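# Reorient carton in upturned palm until label faces up

## Task

The carton starts loose on the palm of the hand, which faces upward. Rotate it using only this hand until the printed label is on top. The goal picture shows one acceptable resting position, and its rotation about the vertical axis does not matter. The hand includes the wrist camera, its post and the arm's last link. The carton must never touch anything else or leave the hand. To finish, the carton must rest still on the palm or fingers without touching the wrist, camera or post. The palm must point straight up. No hand motor may read "moving" or "overload" or be building toward a shutdown; motors that were off from the start are exempt. Then declare the task done. The hand is opened automatically at that point, and the carton must still lie label-up on the open hand, not merely be held there by the fingers.

## Robot and tools

Robot: a single arm with six joints carries a right-handed dexterous hand. It has index, middle and ring fingers plus a thumb, sixteen motors in all. A wrist camera sits on a post at the wrist. Cameras: cam_high (fixed overhead) and cam_wrist, both 504x504.

Frames. The scene frame has its origin on the table top below the arm base, with +z up. The state line reports the hand point's position in metres and its orientation as a quaternion (wxyz) in this frame. The hand point lies in front of the palm, where thumb tip and index/middle tips would meet in a pinch. Its own axes are: +z along the straightened fingers toward the tips, +x across the palm away from the thumb, and +y out of the palm face. The palm surface is at y = -0.062 m. With the hand palm-up, the palm's +y points to the sky. A rigid mast stands beside the wrist (x +0.05 to +0.10, z -0.16 to -0.11, up to y = +0.06) and can collide with things.

The row. Motion commands use one list of 24 numbers, each in [-1, 1], for this one arm. The order is dx, dy, dz, rx, ry, rz, then 16 finger values, then current_limit and speed.
- The first six are an offset, not a pose. They are measured in the hand point's own axes from the pose shown in the most recent result. Before any result has shown one, and for later calls in the same reply, they count from wherever the robot is when the action begins. 1.0 equals 0.6 m for translation or 180 degrees for rotation. rx, ry, rz form a single rotation vector. All zeros means returning to that reference pose, not holding still. Each step is also clipped to 100 mm and 16 degrees from the measured pose.
- The 16 finger values are absolute goal angles, scaled linearly between each hinge's two stops. Their order is index_mcp, index_abd, index_pip, index_dip, middle_mcp, middle_abd, middle_pip, middle_dip, ring_mcp, ring_abd, ring_pip, ring_dip, thumb_cmc, thumb_axl, thumb_mcp, thumb_ipl. For the fingers, moving toward -1 does the following. _mcp curls the finger at the knuckle into the palm; it is straight at +0.75. _abd swings the finger away from the thumb; it is neutral at 0.00. _pip bends the middle joint (straight at +0.58). _dip bends the tip joint (straight at +0.70). For the thumb, moving toward -1 does the following. thumb_cmc brings the thumb from alongside the palm to across its front (straight at +0.71). thumb_axl rolls the thumb about its length (straight at +0.68). thumb_mcp and thumb_ipl (straight at +0.23 and +0.17) bend it toward +z when axl is straight. With axl near -0.40, they bend it in the same direction cmc swings it.
- current_limit maps -1..+1 to 0..550 mA of motor current, with a floor of 11 mA. Low values also slow the fingers and may leave them unable to lift. speed maps to (speed+1)/2 of 5.9 rad/s. The starting values are +0.4 and -0.6. Whatever was sent last stays in effect.

Tools.
- execute_actions {"actions": [...], "pictures": bool}. An empty list only reads the state. One action {"rows": [[24 numbers]...], "steps": n} runs 1 to 15 steps of 1/30 s each. One row is applied per step, and the last row repeats to fill any remaining steps. Every row counts from the same reference pose, not from the row before. A wait {"steps": n} (up to 300) sends nothing new. It returns once n steps have elapsed since the previous result, and your reply time is included in those steps.
- move {target: one 24-number row, speed: 0.002-0.5 m/s (default 0.25, turning up to twice that in rad/s), stop_force: optional 9-40 N}. It drives the hand point in a straight line toward the offset target over 0.5 to 10 s. It does not avoid obstacles, and the finger values are sent at the start. stop_force halts the move when the wrist sensor feels that much extra push along the path. Don't rely on it during rotations, and leave it off when pulling away from contact. The result line states how the move ended (done, off_target, moving, held, fault, contact) and which limits applied; limits=paced means clipped.
- wait {seconds: 0-10} lets time run with nothing new sent.
- zoom_image {camera, region [x0,y0,x1,y1] in pixels, up to 504x504} gives a closer view of the latest image.
- show_instructions shows the reference images.
- finished_scene {scene} ends the scene and grades it. It cannot be undone.

Results. These include the state line, the joint positions and torques, and Wrist force/torque in the hand point's axes. The force sensor saturates near 50 N and has offsets of a few N. Per motor there are hand_goal, hand_measured, hand_current_ma and hand_state. hand_state is one of moving, goal, blocked or overload. hand_current_limit and hand_speed are also reported. "Hand target" gives the pose the controller is heading for. HELD or "pose unreachable" mark commands that the clearance check changed or blocked.

Cautions. Arm commands lag by about 0.17 s, and big moves may fall short, so check the reported pose. Pressing into firm objects can trigger a torque fault or a 150 N force fault, which stops the arm for 10 s. The hand ignores new numbers during such a stop. A motor at 495 mA or more for a total of 5 s shuts down for 10 s, so avoid squeezing hard. Holding loads heats the arm motors, and at 85 °C they brake. Keep the palm up and movements gentle so the carton cannot fall or hit the table or arm. Random pushes may nudge it. Before finishing, open and relax the fingers, confirm the label is up and the carton is settled, and check that every motor reads goal or blocked.

Each tool is called by a JSON object that holds its "api" and its "payload", one argument or row to a line.

Reference images:

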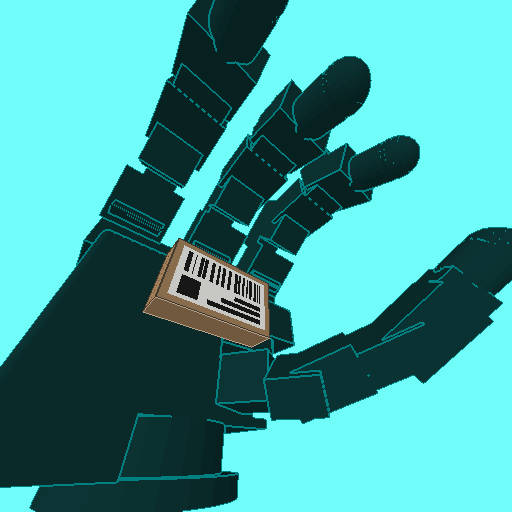

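## Session

{"api": "execute_actions", "payload": {
  "actions": []
}}

Scene clock: 0.00 s of 4800.00 s.
end_effector_position=(+0.5986, +0.0642, +0.4977) hand_goal=(+0.046, +0.000, -0.008, +0.280, +0.046, +0.000, -0.008, +0.280, +0.046, +0.000, -0.008, +0.280, -0.104, +0.266, +0.032, -0.018) hand_measured=(+0.058, +0.000, -0.006, +0.282, +0.060, +0.000, -0.006, +0.282, +0.062, +0.000, -0.006, +0.282, -0.092, +0.270, +0.034, -0.016) hand_current_ma=(+78, +0, +14, +13, +78, +0, +12, +13, +81, +0, +13, +12, +63, +24, +12, +11) hand_state=(goal, goal, goal, goal, goal, goal, goal, goal, goal, goal, goal, goal, goal, goal, goal, goal) hand_current_limit=0.40 hand_speed=-0.60 end_effector_quat_wxyz=(+0.508, +0.463, +0.517, +0.510) end_effector_velocity=(+0.000, -0.000, +0.000) end_effector_angular_velocity=(+0.001, -0.000, -0.000)
Joint positions: [-0.183 -1.182  2.223 -4.212 -1.331 -0.037]
Joint velocities: [ 0.     0.    -0.001 -0.    -0.     0.001]
Joint torques (N m, as the arm reports them, + toward a larger angle): no reading
Motor temperatures (°C, as the motors report them): [29 26 31 33 33 35]
Wrist force (N, on the end effector, along its own x y z axes, offset not removed): no reading
Wrist torque (N m, same axes, about the end effector's origin, offset not removed): no reading
Hand target: +0.599, +0.064, +0.498; +0.508, +0.463, +0.517, +0.510

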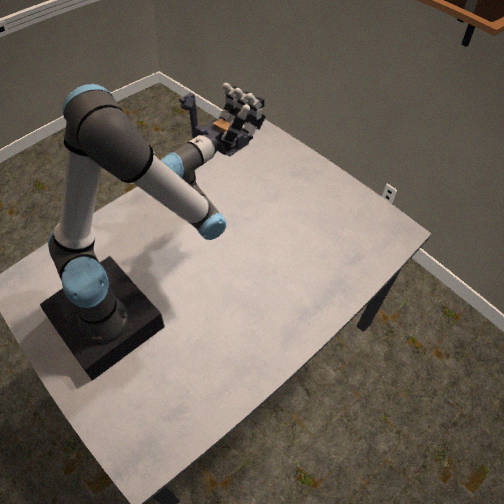

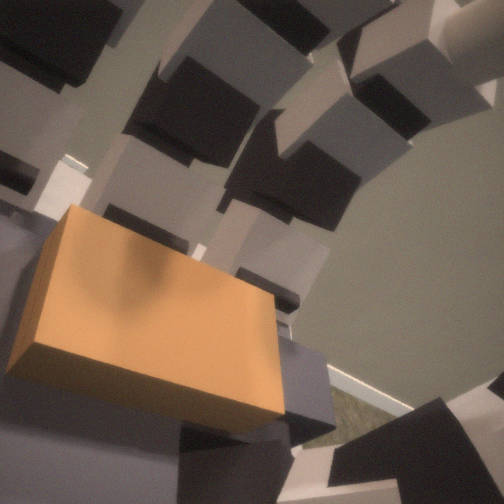

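{"api": "zoom_image", "payload": {
  "camera": "cam_high",
  "region": [160, 60, 290, 190]
}}

Region (160, 60, 290, 190) of cam_high's 504x504 image, scaled by 3.877, with more detail than that image has.

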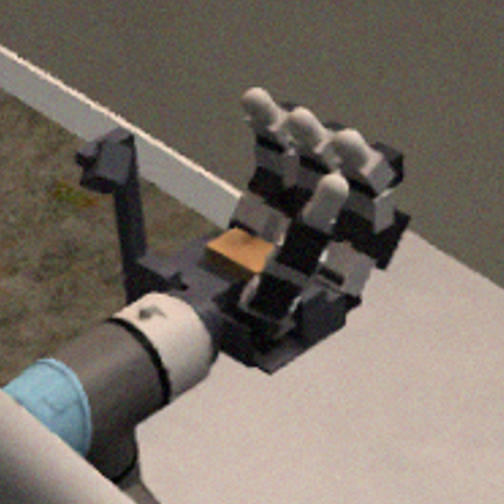

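{"api": "move", "payload": {
  "target": [0,0,0,0,0,0, -0.4,0,0.43,0.0, -0.4,0,0.43,0.0, -0.4,0,0.43,0.0, -0.104,0.266,0.032,-0.018, 0.4,-0.6]
}}

Scene clock: 60.77 s of 4800.00 s.
end_effector_position=(+0.5986, +0.0642, +0.4977) hand_goal=(-0.400, +0.000, +0.430, +0.000, -0.400, +0.000, +0.430, +0.000, -0.400, +0.000, +0.430, +0.000, -0.104, +0.266, +0.032, -0.018) hand_measured=(-0.396, +0.000, +0.426, +0.002, -0.396, +0.000, +0.426, +0.002, -0.396, +0.000, +0.426, +0.002, -0.092, +0.270, +0.034, -0.016) hand_current_ma=(+25, +0, -22, +12, +25, +0, -19, +12, +25, +0, -21, +11, +63, +24, +12, +11) hand_state=(goal, goal, goal, goal, goal, goal, goal, goal, goal, goal, goal, goal, goal, goal, goal, goal) hand_current_limit=0.40 hand_speed=-0.60 end_effector_quat_wxyz=(+0.508, +0.463, +0.517, +0.510) end_effector_velocity=(-0.000, +0.000, -0.000) end_effector_angular_velocity=(+0.001, +0.001, +0.000)
Joint positions: [-0.183 -1.182  2.223 -4.212 -1.331 -0.037]
Joint velocities: [ 0.    -0.     0.001 -0.     0.     0.001]
Joint torques (N m, as the arm reports them, + toward a larger angle): [  5.76 -20.32  -7.94  -1.85  -1.58  -1.28]
Motor temperatures (°C, as the motors report them): [29 26 31 33 33 35]
Wrist force (N, on the end effector, along its own x y z axes, offset not removed): [-0.6 0.3 -1.0]
Wrist torque (N m, same axes, about the end effector's origin, offset not removed): [-0.05 0.10 -0.15]
Hand target: +0.599, +0.064, +0.498; +0.508, +0.463, +0.517, +0.510
Off the commanded pose: 0.000 m, 0 deg.
move: done
camera_calibration (this result's frames):
cam_wrist: T_world_to_cam=[[-0.0194632, -0.743738, 0.668188, -0.240917], [-0.722608, -0.451418, -0.523507, 0.666609], [0.690984, -0.493027, -0.528645, 0.00657311], [0, 0, 0, 1]] pos_world=[0.472466, 0.12498, 0.513427]

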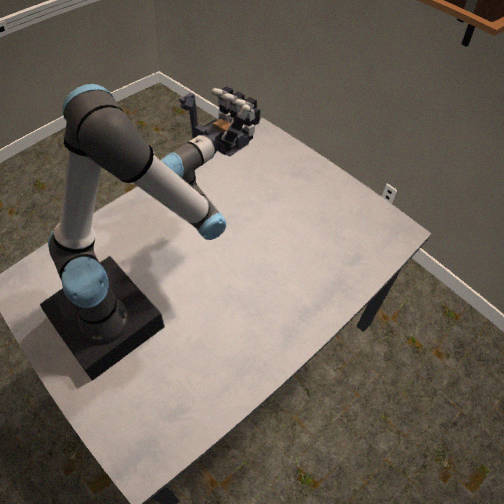

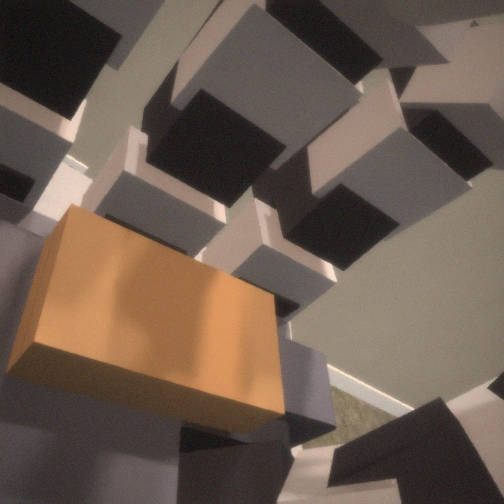

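{"api": "move", "payload": {
  "target": [0,-0.06,0,0.25,0,0, -0.4,0,0.43,0.0, -0.4,0,0.43,0.0, -0.4,0,0.43,0.0, -0.104,0.266,0.032,-0.018, 0.4,-0.6],
  "speed": 0.15
}}

Scene clock: 79.60 s of 4800.00 s.
end_effector_position=(+0.5999, +0.0624, +0.4616) hand_goal=(-0.400, +0.000, +0.430, +0.000, -0.400, +0.000, +0.430, +0.000, -0.400, +0.000, +0.430, +0.000, -0.104, +0.266, +0.032, -0.018) hand_measured=(-0.394, +0.000, +0.428, +0.002, -0.394, +0.000, +0.430, +0.002, -0.394, +0.000, +0.428, +0.002, -0.094, +0.270, +0.030, -0.018) hand_current_ma=(+36, +0, -6, +12, +39, +0, -5, +12, +37, +0, -5, +11, +51, +24, -9, +7) hand_state=(goal, goal, goal, goal, goal, goal, goal, goal, goal, goal, goal, goal, goal, goal, goal, goal) hand_current_limit=0.40 hand_speed=-0.60 end_effector_quat_wxyz=(+0.293, +0.622, +0.672, +0.274) end_effector_velocity=(+0.000, -0.000, -0.000) end_effector_angular_velocity=(-0.000, +0.015, -0.001)
Joint positions: [-0.163 -1.695  2.197 -2.881 -1.442 -0.181]
Joint velocities: [ 0.001 -0.003 -0.009  0.027 -0.003 -0.001]
Joint torques (N m, as the arm reports them, + toward a larger angle): [  7.17 -21.35 -34.04  -2.08  -2.09  -1.29]
Motor temperatures (°C, as the motors report them): [29 26 31 33 33 35]
Wrist force (N, on the end effector, along its own x y z axes, offset not removed): [1.4 1.4 -2.0]
Wrist torque (N m, same axes, about the end effector's origin, offset not removed): [0.71 -0.13 0.17]
Hand target: +0.600, +0.062, +0.462; +0.292, +0.622, +0.673, +0.274
Off the commanded pose: 0.000 m, 0 deg.
move: done
camera_calibration (this result's frames):
cam_wrist: T_world_to_cam=[[0.440488, -0.726293, 0.527702, -0.430336], [-0.8914, -0.423668, 0.160969, 0.431445], [0.106659, -0.541298, -0.834038, 0.480179], [0, 0, 0, 1]] pos_world=[0.522932, 0.130159, 0.558127]

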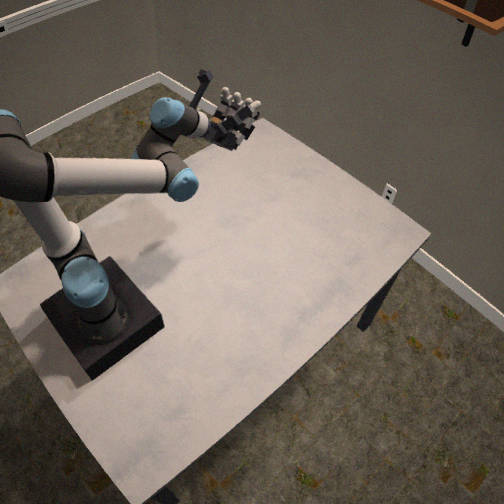

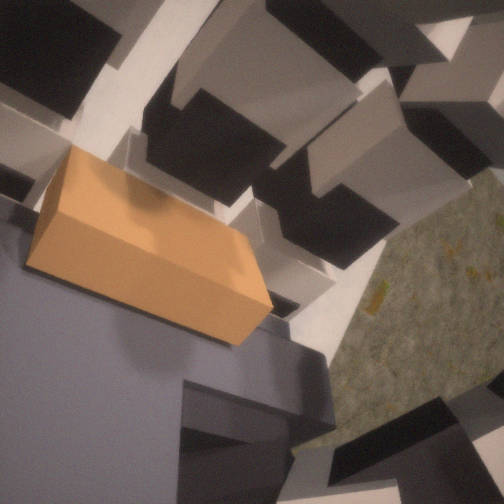

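{"api": "move", "payload": {
  "target": [0,-0.03,0.03,0.167,0,0, -0.45,0,0.43,0.0, -0.45,0,0.43,0.0, -0.45,0,0.43,0.0, -0.104,0.266,0.032,-0.018, 0.4,-0.6],
  "speed": 0.15
}}

Scene clock: 87.70 s of 4800.00 s.
end_effector_position=(+0.6010, +0.0610, +0.4362) hand_goal=(-0.450, +0.000, +0.430, +0.000, -0.450, +0.000, +0.430, +0.000, -0.450, +0.000, +0.430, +0.000, -0.104, +0.266, +0.032, -0.018) hand_measured=(-0.432, +0.000, +0.430, +0.002, -0.428, +0.000, +0.430, +0.002, -0.430, +0.000, +0.430, +0.002, -0.100, +0.270, +0.030, -0.018) hand_current_ma=(+108, +0, +0, +12, +123, +0, +0, +12, +112, +0, +0, +11, +25, +24, -17, +6) hand_state=(goal, goal, goal, goal, blocked, goal, goal, goal, blocked, goal, goal, goal, goal, goal, goal, goal) hand_current_limit=0.40 hand_speed=-0.60 end_effector_quat_wxyz=(+0.122, +0.677, +0.720, +0.091) end_effector_velocity=(+0.001, -0.000, +0.000) end_effector_angular_velocity=(-0.001, +0.013, -0.001)
Joint positions: [-0.117 -1.661  1.847 -2.053 -1.562 -0.176]
Joint velocities: [ 0.001  0.005 -0.013  0.02  -0.003  0.002]
Joint torques (N m, as the arm reports them, + toward a larger angle): [  5.75 -11.91 -34.7   -1.62  -2.73   1.38]
Motor temperatures (°C, as the motors report them): [29 26 31 33 33 35]
Wrist force (N, on the end effector, along its own x y z axes, offset not removed): [2.5 -1.6 -0.4]
Wrist torque (N m, same axes, about the end effector's origin, offset not removed): [0.32 -0.43 0.27]
Hand target: +0.601, +0.061, +0.436; +0.121, +0.677, +0.720, +0.090
Off the commanded pose: 0.000 m, 0 deg.
move: done
camera_calibration (this result's frames):
cam_wrist: T_world_to_cam=[[0.630567, -0.730215, 0.263003, -0.416886], [-0.700606, -0.389715, 0.597723, 0.128614], [-0.33397, -0.561166, -0.757335, 0.690763], [0, 0, 0, 1]] pos_world=[0.583677, 0.133339, 0.555906]

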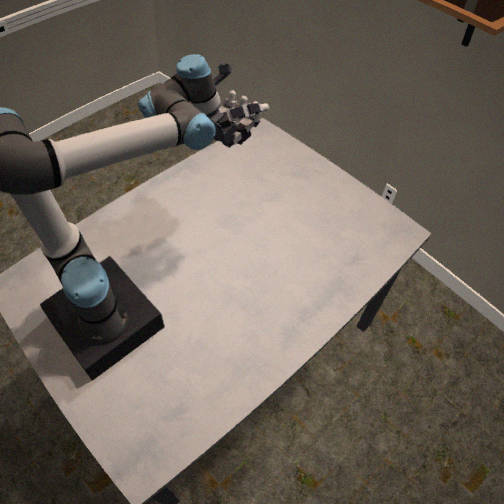

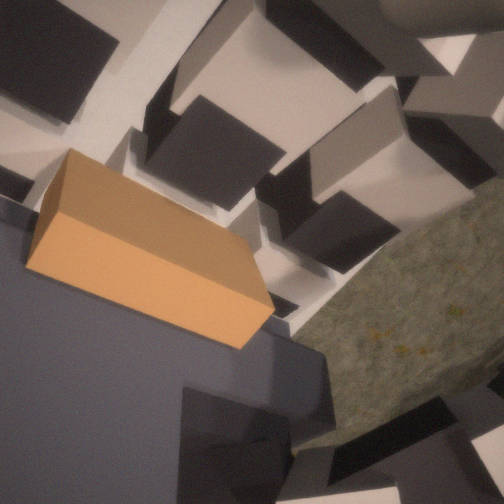

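{"api": "move", "payload": {
  "target": [0,0,0.02,0.083,0,0, -0.45,0,0.43,0.0, -0.45,0,0.43,0.0, -0.45,0,0.43,0.0, -0.104,0.266,0.032,-0.018, 0.4,-0.6],
  "speed": 0.08
}}

Scene clock: 96.13 s of 4800.00 s.
end_effector_position=(+0.6045, +0.0606, +0.4249) hand_goal=(-0.450, +0.000, +0.430, +0.000, -0.450, +0.000, +0.430, +0.000, -0.450, +0.000, +0.430, +0.000, -0.104, +0.266, +0.032, -0.018) hand_measured=(-0.432, +0.000, +0.430, +0.002, -0.428, +0.000, +0.430, +0.002, -0.430, +0.000, +0.430, +0.002, -0.102, +0.270, +0.030, -0.018) hand_current_ma=(+108, +0, +1, +12, +123, +0, +1, +12, +112, +0, +1, +11, +12, +24, -18, +6) hand_state=(goal, goal, goal, goal, blocked, goal, goal, goal, blocked, goal, goal, goal, goal, goal, goal, goal) hand_current_limit=0.40 hand_speed=-0.60 end_effector_quat_wxyz=(+0.034, +0.687, +0.726, -0.003) end_effector_velocity=(+0.000, -0.000, -0.000) end_effector_angular_velocity=(-0.000, +0.013, -0.003)
Joint positions: [-0.096 -1.542  1.617 -1.685 -1.609 -0.151]
Joint velocities: [ 0.001  0.008 -0.014  0.02  -0.002  0.004]
Joint torques (N m, as the arm reports them, + toward a larger angle): [  5.5  -19.01 -37.13  -1.37  -3.02   1.  ]
Motor temperatures (°C, as the motors report them): [29 26 31 33 33 35]
Wrist force (N, on the end effector, along its own x y z axes, offset not removed): [1.3 2.7 0.2]
Wrist torque (N m, same axes, about the end effector's origin, offset not removed): [0.92 -0.05 0.03]
Hand target: +0.605, +0.061, +0.425; +0.033, +0.687, +0.726, -0.004
Off the commanded pose: 0.000 m, 0 deg.
move: done
camera_calibration (this result's frames):
cam_wrist: T_world_to_cam=[[0.668058, -0.73672, 0.10461, -0.371412], [-0.529102, -0.371458, 0.762935, -0.0372692], [-0.523211, -0.565034, -0.637955, 0.747017], [0, 0, 0, 1]] pos_world=[0.619253, 0.134619, 0.543851]

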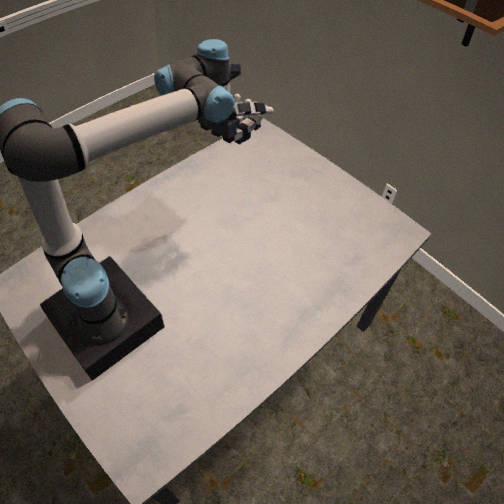

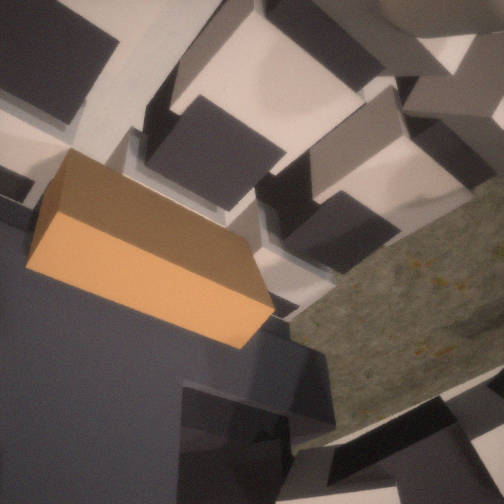

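{"api": "move", "payload": {
  "target": [0,0,0.0,0.083,0,0, -0.45,0,0.25,-0.3, -0.45,0,0.25,-0.3, -0.45,0,0.25,-0.3, -0.104,0.266,0.032,-0.018, 0.4,-0.6],
  "speed": 0.06
}}

Scene clock: 104.10 s of 4800.00 s.
end_effector_position=(+0.6045, +0.0606, +0.4249) hand_goal=(-0.450, +0.000, +0.250, -0.300, -0.450, +0.000, +0.250, -0.300, -0.450, +0.000, +0.250, -0.300, -0.104, +0.266, +0.032, -0.018) hand_measured=(-0.432, +0.000, +0.260, -0.298, -0.428, +0.000, +0.258, -0.298, -0.430, +0.000, +0.258, -0.298, -0.104, +0.270, +0.030, -0.018) hand_current_ma=(+108, +0, +47, +15, +126, +0, +40, +15, +112, +0, +44, +14, +5, +24, -18, +6) hand_state=(goal, goal, goal, goal, blocked, goal, goal, goal, blocked, goal, goal, goal, goal, goal, goal, goal) hand_current_limit=0.40 hand_speed=-0.60 end_effector_quat_wxyz=(-0.055, +0.686, +0.719, -0.097) end_effector_velocity=(-0.000, +0.000, -0.001) end_effector_angular_velocity=(-0.000, +0.016, -0.001)
Joint positions: [-0.078 -1.389  1.34  -1.303 -1.642 -0.119]
Joint velocities: [ 0.001  0.01  -0.016  0.022 -0.001  0.002]
Joint torques (N m, as the arm reports them, + toward a larger angle): [  6.32 -22.9  -38.17  -0.79  -2.5    0.9 ]
Motor temperatures (°C, as the motors report them): [29 26 31 33 33 35]
Wrist force (N, on the end effector, along its own x y z axes, offset not removed): [0.3 -1.9 -1.7]
Wrist torque (N m, same axes, about the end effector's origin, offset not removed): [0.52 0.01 -0.04]
Hand target: +0.605, +0.061, +0.425; -0.056, +0.686, +0.719, -0.097
Off the commanded pose: 0.000 m, 0 deg.
move: done
camera_calibration (this result's frames):
cam_wrist: T_world_to_cam=[[0.663719, -0.745734, -0.0579444, -0.299161], [-0.320911, -0.353879, 0.878513, -0.213352], [-0.675642, -0.564491, -0.474191, 0.769554], [0, 0, 0, 1]] pos_world=[0.650035, 0.135811, 0.535013]

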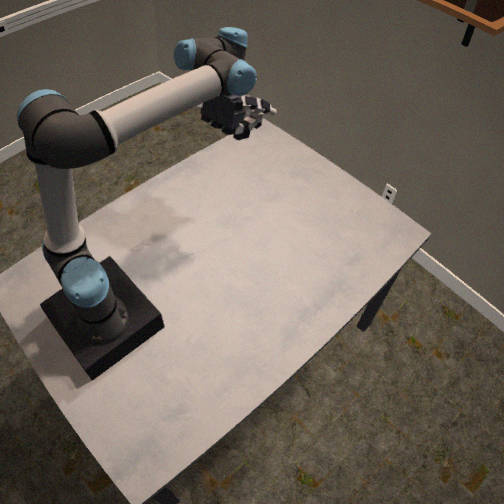

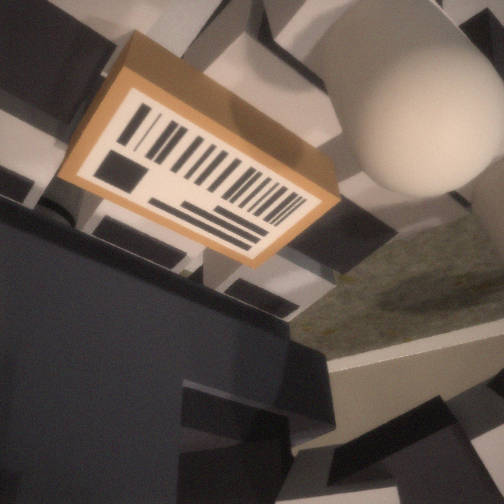

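{"api": "move", "payload": {
  "target": [0,0,0.0,-0.07,0,0, -0.45,0,0.25,-0.3, -0.45,0,0.25,-0.3, -0.45,0,0.25,-0.3, -0.104,0.266,0.032,-0.018, 0.4,-0.6],
  "speed": 0.06
}}

Scene clock: 112.87 s of 4800.00 s.
end_effector_position=(+0.6045, +0.0606, +0.4249) hand_goal=(-0.450, +0.000, +0.250, -0.300, -0.450, +0.000, +0.250, -0.300, -0.450, +0.000, +0.250, -0.300, -0.104, +0.266, +0.032, -0.018) hand_measured=(-0.432, +0.000, +0.260, -0.298, -0.428, +0.000, +0.258, -0.298, -0.430, +0.000, +0.258, -0.298, -0.104, +0.270, +0.030, -0.018) hand_current_ma=(+108, +0, +47, +15, +126, +0, +40, +15, +112, +0, +44, +14, +5, +24, -18, +6) hand_state=(goal, goal, goal, goal, blocked, goal, goal, goal, blocked, goal, goal, goal, goal, goal, goal, goal) hand_current_limit=0.40 hand_speed=-0.60 end_effector_quat_wxyz=(+0.020, +0.688, +0.726, -0.018) end_effector_velocity=(+0.000, +0.000, +0.000) end_effector_angular_velocity=(+0.001, -0.015, +0.002)
Joint positions: [-0.093 -1.521  1.575 -1.624 -1.615 -0.146]
Joint velocities: [-0.001 -0.008  0.015 -0.022  0.002 -0.003]
Joint torques (N m, as the arm reports them, + toward a larger angle): [ -8.13 -30.62 -17.28  -4.36   2.01  -1.33]
Motor temperatures (°C, as the motors report them): [29 26 31 33 33 35]
Wrist force (N, on the end effector, along its own x y z axes, offset not removed): [1.3 -2.2 -1.0]
Wrist torque (N m, same axes, about the end effector's origin, offset not removed): [0.28 -0.14 0.09]
Hand target: +0.604, +0.061, +0.425; +0.020, +0.688, +0.726, -0.017
Off the commanded pose: 0.000 m, 0 deg.
move: done
camera_calibration (this result's frames):
cam_wrist: T_world_to_cam=[[0.670181, -0.73798, 0.079018, -0.361731], [-0.498419, -0.368612, 0.784668, -0.0652468], [-0.549942, -0.565253, -0.614859, 0.753374], [0, 0, 0, 1]] pos_world=[0.624217, 0.134846, 0.542999]

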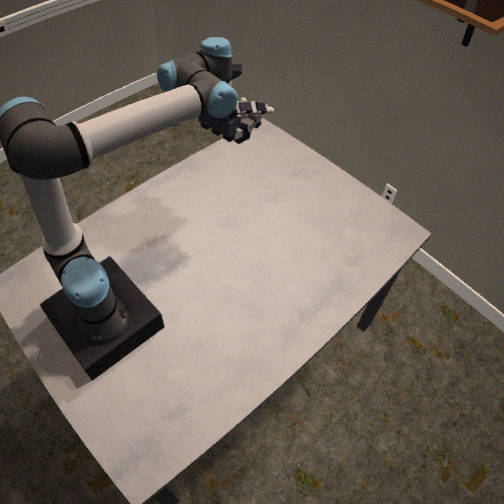

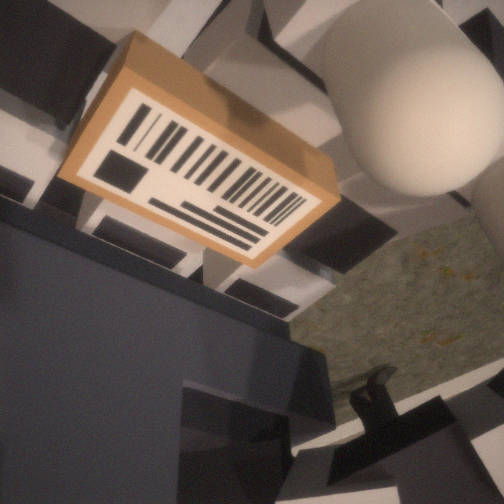

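{"api": "move", "payload": {
  "target": [0,0,0.0,-0.111,0,0, -0.176,0,0.25,-0.3, -0.176,0,0.25,-0.3, -0.176,0,0.25,-0.3, -0.104,0.266,0.032,-0.018, 0.4,-0.964],
  "speed": 0.06
}}

Scene clock: 122.43 s of 4800.00 s.
end_effector_position=(+0.6045, +0.0606, +0.4249) hand_goal=(-0.176, +0.000, +0.250, -0.300, -0.176, +0.000, +0.250, -0.300, -0.176, +0.000, +0.250, -0.300, -0.104, +0.266, +0.032, -0.018) hand_measured=(-0.168, +0.000, +0.260, -0.298, -0.166, +0.000, +0.258, -0.298, -0.166, +0.000, +0.258, -0.298, -0.104, +0.270, +0.030, -0.018) hand_current_ma=(+48, +0, +47, +15, +58, +0, +40, +15, +50, +0, +44, +14, +5, +24, -18, +6) hand_state=(goal, goal, goal, goal, goal, goal, goal, goal, goal, goal, goal, goal, goal, goal, goal, goal) hand_current_limit=0.40 hand_speed=-0.96 end_effector_quat_wxyz=(+0.138, +0.674, +0.718, +0.108) end_effector_velocity=(+0.000, +0.000, +0.000) end_effector_angular_velocity=(+0.000, -0.002, +0.000)
Joint positions: [-0.122 -1.66   1.907 -2.161 -1.553 -0.18 ]
Joint velocities: [-0.    -0.     0.    -0.002  0.    -0.   ]
Joint torques (N m, as the arm reports them, + toward a larger angle): [ -8.67 -24.26 -17.12  -5.1    2.01  -1.17]
Motor temperatures (°C, as the motors report them): [29 26 31 33 33 35]
Wrist force (N, on the end effector, along its own x y z axes, offset not removed): [-1.3 -2.3 1.1]
Wrist torque (N m, same axes, about the end effector's origin, offset not removed): [0.10 0.18 -0.32]
Hand target: +0.604, +0.061, +0.425; +0.138, +0.674, +0.718, +0.108
Off the commanded pose: 0.000 m, 0 deg.
move: done
camera_calibration (this result's frames):
cam_wrist: T_world_to_cam=[[0.61907, -0.729277, 0.291389, -0.421588], [-0.727677, -0.393127, 0.562082, 0.169434], [-0.295361, -0.560005, -0.774052, 0.666782], [0, 0, 0, 1]] pos_world=[0.581228, 0.132556, 0.543734]

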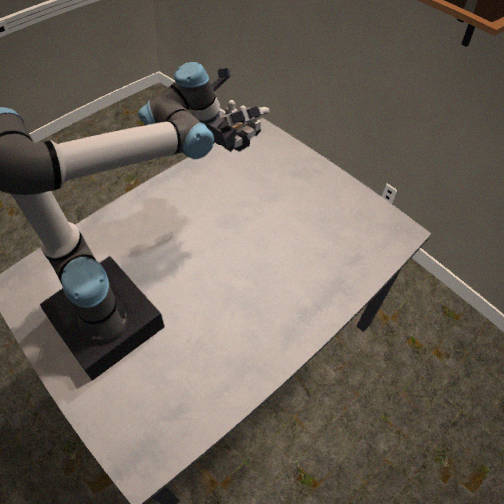

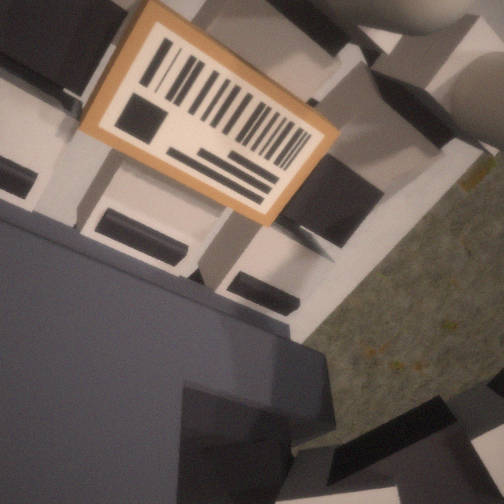

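{"api": "move", "payload": {
  "target": [0,0.02,-0.055,-0.194,0,0, 0.304,0,0.25,-0.3, 0.304,0,0.25,-0.3, 0.304,0,0.25,-0.3, -0.104,0.266,0.032,-0.018, 0.4,-0.964],
  "speed": 0.06
}}

Scene clock: 134.63 s of 4800.00 s.
end_effector_position=(+0.6044, +0.0625, +0.4600) hand_goal=(+0.304, +0.000, +0.250, -0.300, +0.304, +0.000, +0.250, -0.300, +0.304, +0.000, +0.250, -0.300, -0.104, +0.266, +0.032, -0.018) hand_measured=(+0.312, +0.000, +0.260, -0.298, +0.314, +0.000, +0.258, -0.298, +0.314, +0.000, +0.258, -0.298, -0.102, +0.270, +0.030, -0.018) hand_current_ma=(+48, +0, +46, +15, +58, +0, +40, +15, +50, +0, +44, +14, +6, +24, -18, +6) hand_state=(goal, goal, goal, goal, goal, goal, goal, goal, goal, goal, goal, goal, goal, goal, goal, goal) hand_current_limit=0.40 hand_speed=-0.96 end_effector_quat_wxyz=(+0.334, +0.601, +0.653, +0.319) end_effector_velocity=(+0.000, -0.000, +0.000) end_effector_angular_velocity=(+0.001, -0.000, -0.001)
Joint positions: [-0.171 -1.621  2.256 -3.148 -1.413 -0.168]
Joint velocities: [-0.    -0.    -0.     0.     0.     0.001]
Joint torques (N m, as the arm reports them, + toward a larger angle): [ -8.1   -8.88 -13.35  -5.09   2.32   1.08]
Motor temperatures (°C, as the motors report them): [29 26 31 33 33 35]
Wrist force (N, on the end effector, along its own x y z axes, offset not removed): [2.0 0.9 -1.2]
Wrist torque (N m, same axes, about the end effector's origin, offset not removed): [0.61 -0.09 -0.05]
Hand target: +0.604, +0.063, +0.460; +0.334, +0.601, +0.653, +0.319
Off the commanded pose: 0.000 m, 0 deg.
move: done
camera_calibration (this result's frames):
cam_wrist: T_world_to_cam=[[0.371389, -0.727319, 0.577129, -0.41221], [-0.901603, -0.430973, 0.0370629, 0.49932], [0.221771, -0.534106, -0.815812, 0.400041], [0, 0, 0, 1]] pos_world=[0.514561, 0.12905, 0.54575]

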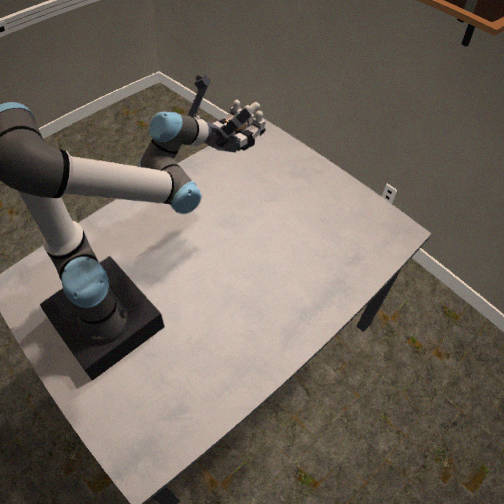

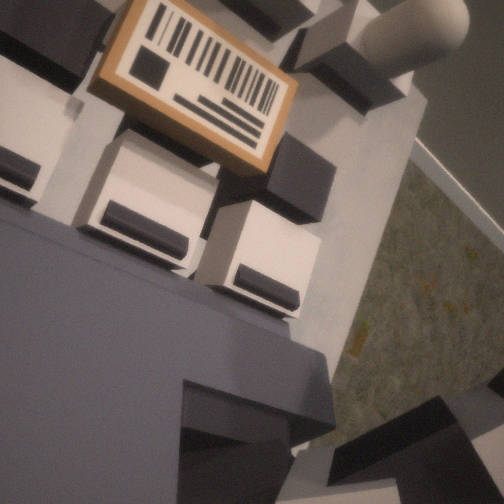

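{"api": "move", "payload": {
  "target": [0,0.045,-0.03,-0.195,0,0, 0.72,0,0.3,-0.3, 0.72,0,0.3,-0.3, 0.72,0,0.3,-0.3, -0.104,0.266,0.032,-0.018, 0.4,-0.966],
  "speed": 0.06
}}

Scene clock: 148.03 s of 4800.00 s.
end_effector_position=(+0.6050, +0.0643, +0.4925) hand_goal=(+0.720, +0.000, +0.300, -0.300, +0.720, +0.000, +0.300, -0.300, +0.720, +0.000, +0.300, -0.300, -0.104, +0.266, +0.032, -0.018) hand_measured=(+0.728, +0.000, +0.300, -0.298, +0.730, +0.000, +0.300, -0.298, +0.730, +0.000, +0.300, -0.298, -0.102, +0.270, +0.030, -0.018) hand_current_ma=(+48, +0, +0, +15, +58, +0, +0, +15, +51, +0, +0, +14, +11, +24, -18, +6) hand_state=(goal, goal, goal, goal, goal, goal, goal, goal, goal, goal, goal, goal, goal, goal, goal, goal) hand_current_limit=0.40 hand_speed=-0.97 end_effector_quat_wxyz=(+0.499, +0.472, +0.527, +0.500) end_effector_velocity=(+0.000, +0.000, +0.001) end_effector_angular_velocity=(-0.000, -0.008, +0.001)
Joint positions: [-0.181 -1.191  2.223 -4.165 -1.335 -0.046]
Joint velocities: [ 0.     0.006 -0.004 -0.011  0.     0.001]
Joint torques (N m, as the arm reports them, + toward a larger angle): [  6.54 -20.75 -25.28  -3.98   1.68   1.66]
Motor temperatures (°C, as the motors report them): [29 26 31 33 33 35]
Wrist force (N, on the end effector, along its own x y z axes, offset not removed): [-0.4 -0.2 -5.3]
Wrist torque (N m, same axes, about the end effector's origin, offset not removed): [0.69 0.33 -0.25]
Hand target: +0.605, +0.064, +0.493; +0.500, +0.472, +0.526, +0.501
Off the commanded pose: 0.000 m, 0 deg.
move: done
camera_calibration (this result's frames):
cam_wrist: T_world_to_cam=[[0.00378992, -0.742287, 0.670072, -0.252345], [-0.742264, -0.451107, -0.495526, 0.666701], [0.670097, -0.495492, -0.552682, 0.0240568], [0, 0, 0, 1]] pos_world=[0.479704, 0.125362, 0.512753]

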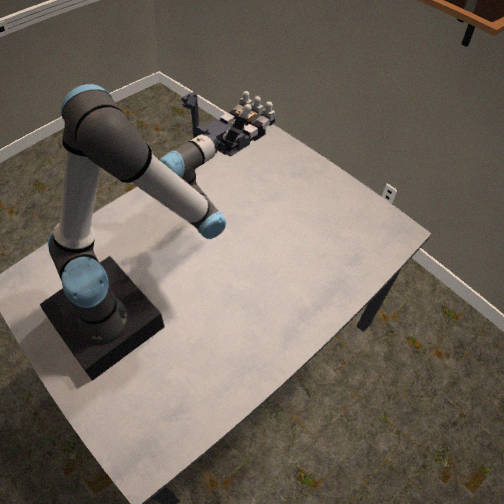

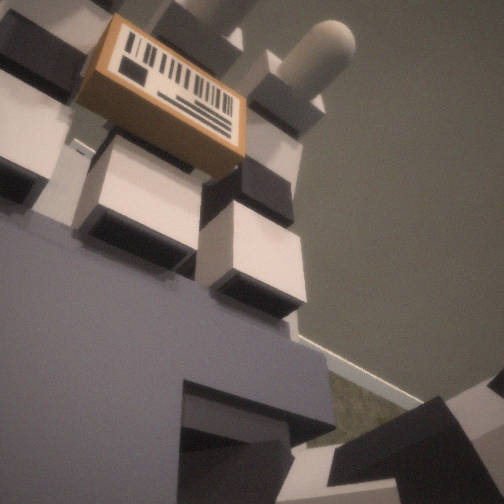

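{"api": "move", "payload": {
  "target": [0,0,0,0,0,0.017, 0.72,0,0.56,0.3, 0.72,0,0.56,0.3, 0.72,0,0.56,0.3, -0.104,0.266,0.032,-0.018, 0.4,-0.9],
  "speed": 0.03
}}

{"api": "zoom_image", "payload": {
  "camera": "cam_high",
  "region": [170, 60, 300, 190]
}}

Scene clock: 158.07 s of 4800.00 s.
end_effector_position=(+0.6050, +0.0643, +0.4925) hand_goal=(+0.720, +0.000, +0.560, +0.300, +0.720, +0.000, +0.560, +0.300, +0.720, +0.000, +0.560, +0.300, -0.104, +0.266, +0.032, -0.018) hand_measured=(+0.728, +0.000, +0.560, +0.298, +0.730, +0.000, +0.560, +0.298, +0.730, +0.000, +0.560, +0.298, -0.102, +0.270, +0.030, -0.018) hand_current_ma=(+51, +0, +3, -12, +60, +0, +2, -12, +55, +0, +3, -11, +14, +24, -18, +6) hand_state=(goal, goal, goal, goal, goal, goal, goal, goal, goal, goal, goal, goal, goal, goal, goal, goal) hand_current_limit=0.40 hand_speed=-0.90 end_effector_quat_wxyz=(+0.486, +0.486, +0.514, +0.514) end_effector_velocity=(+0.000, +0.000, +0.000) end_effector_angular_velocity=(-0.003, -0.000, -0.000)
Joint positions: [-0.168 -1.193  2.221 -4.161 -1.348  0.007]
Joint velocities: [ 0.     0.    -0.    -0.    -0.    -0.003]
Joint torques (N m, as the arm reports them, + toward a larger angle): [  6.88 -32.66 -24.52  -0.75  -2.57   1.24]
Motor temperatures (°C, as the motors report them): [29 26 31 33 33 35]
Wrist force (N, on the end effector, along its own x y z axes, offset not removed): [-0.3 -1.2 -4.8]
Wrist torque (N m, same axes, about the end effector's origin, offset not removed): [0.45 0.16 -0.15]
Hand target: +0.605, +0.064, +0.493; +0.486, +0.486, +0.514, +0.514
Off the commanded pose: 0.000 m, 0 deg.
move: done
camera_calibration (this result's frames):
cam_wrist: T_world_to_cam=[[0.00570902, -0.776939, 0.62955, -0.231319], [-0.743767, -0.424114, -0.516661, 0.676284], [0.668415, -0.465289, -0.580282, 0.0367187], [0, 0, 0, 1]] pos_world=[0.479775, 0.124186, 0.516343]

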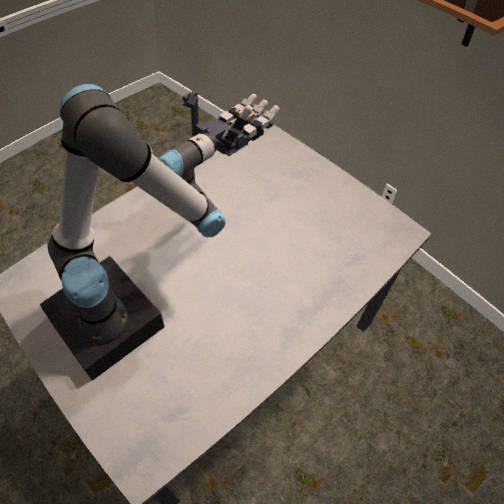

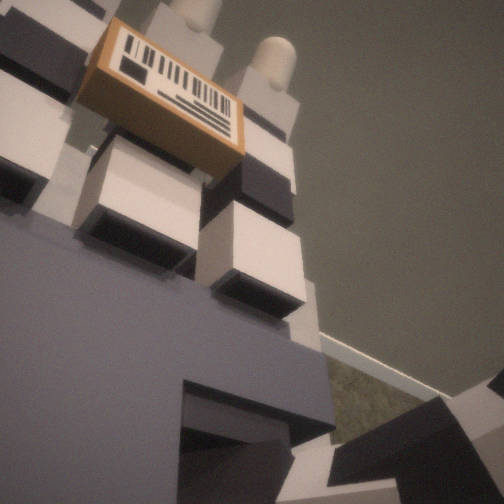

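Region (170, 60, 300, 190) of cam_high's 504x504 image, scaled by 3.877, with more detail than that image has.

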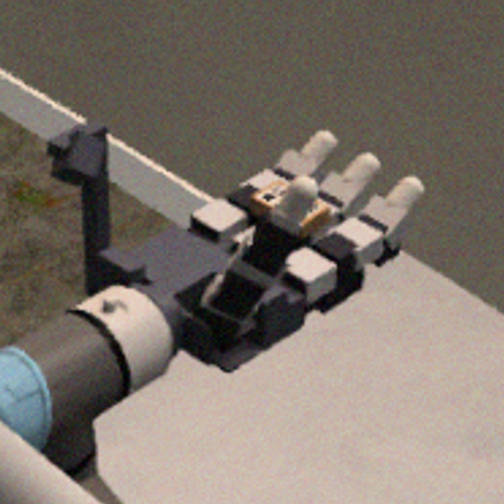

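{"api": "finished_scene", "payload": {
  "scene": 1
}}

The scene is finished: the task was done.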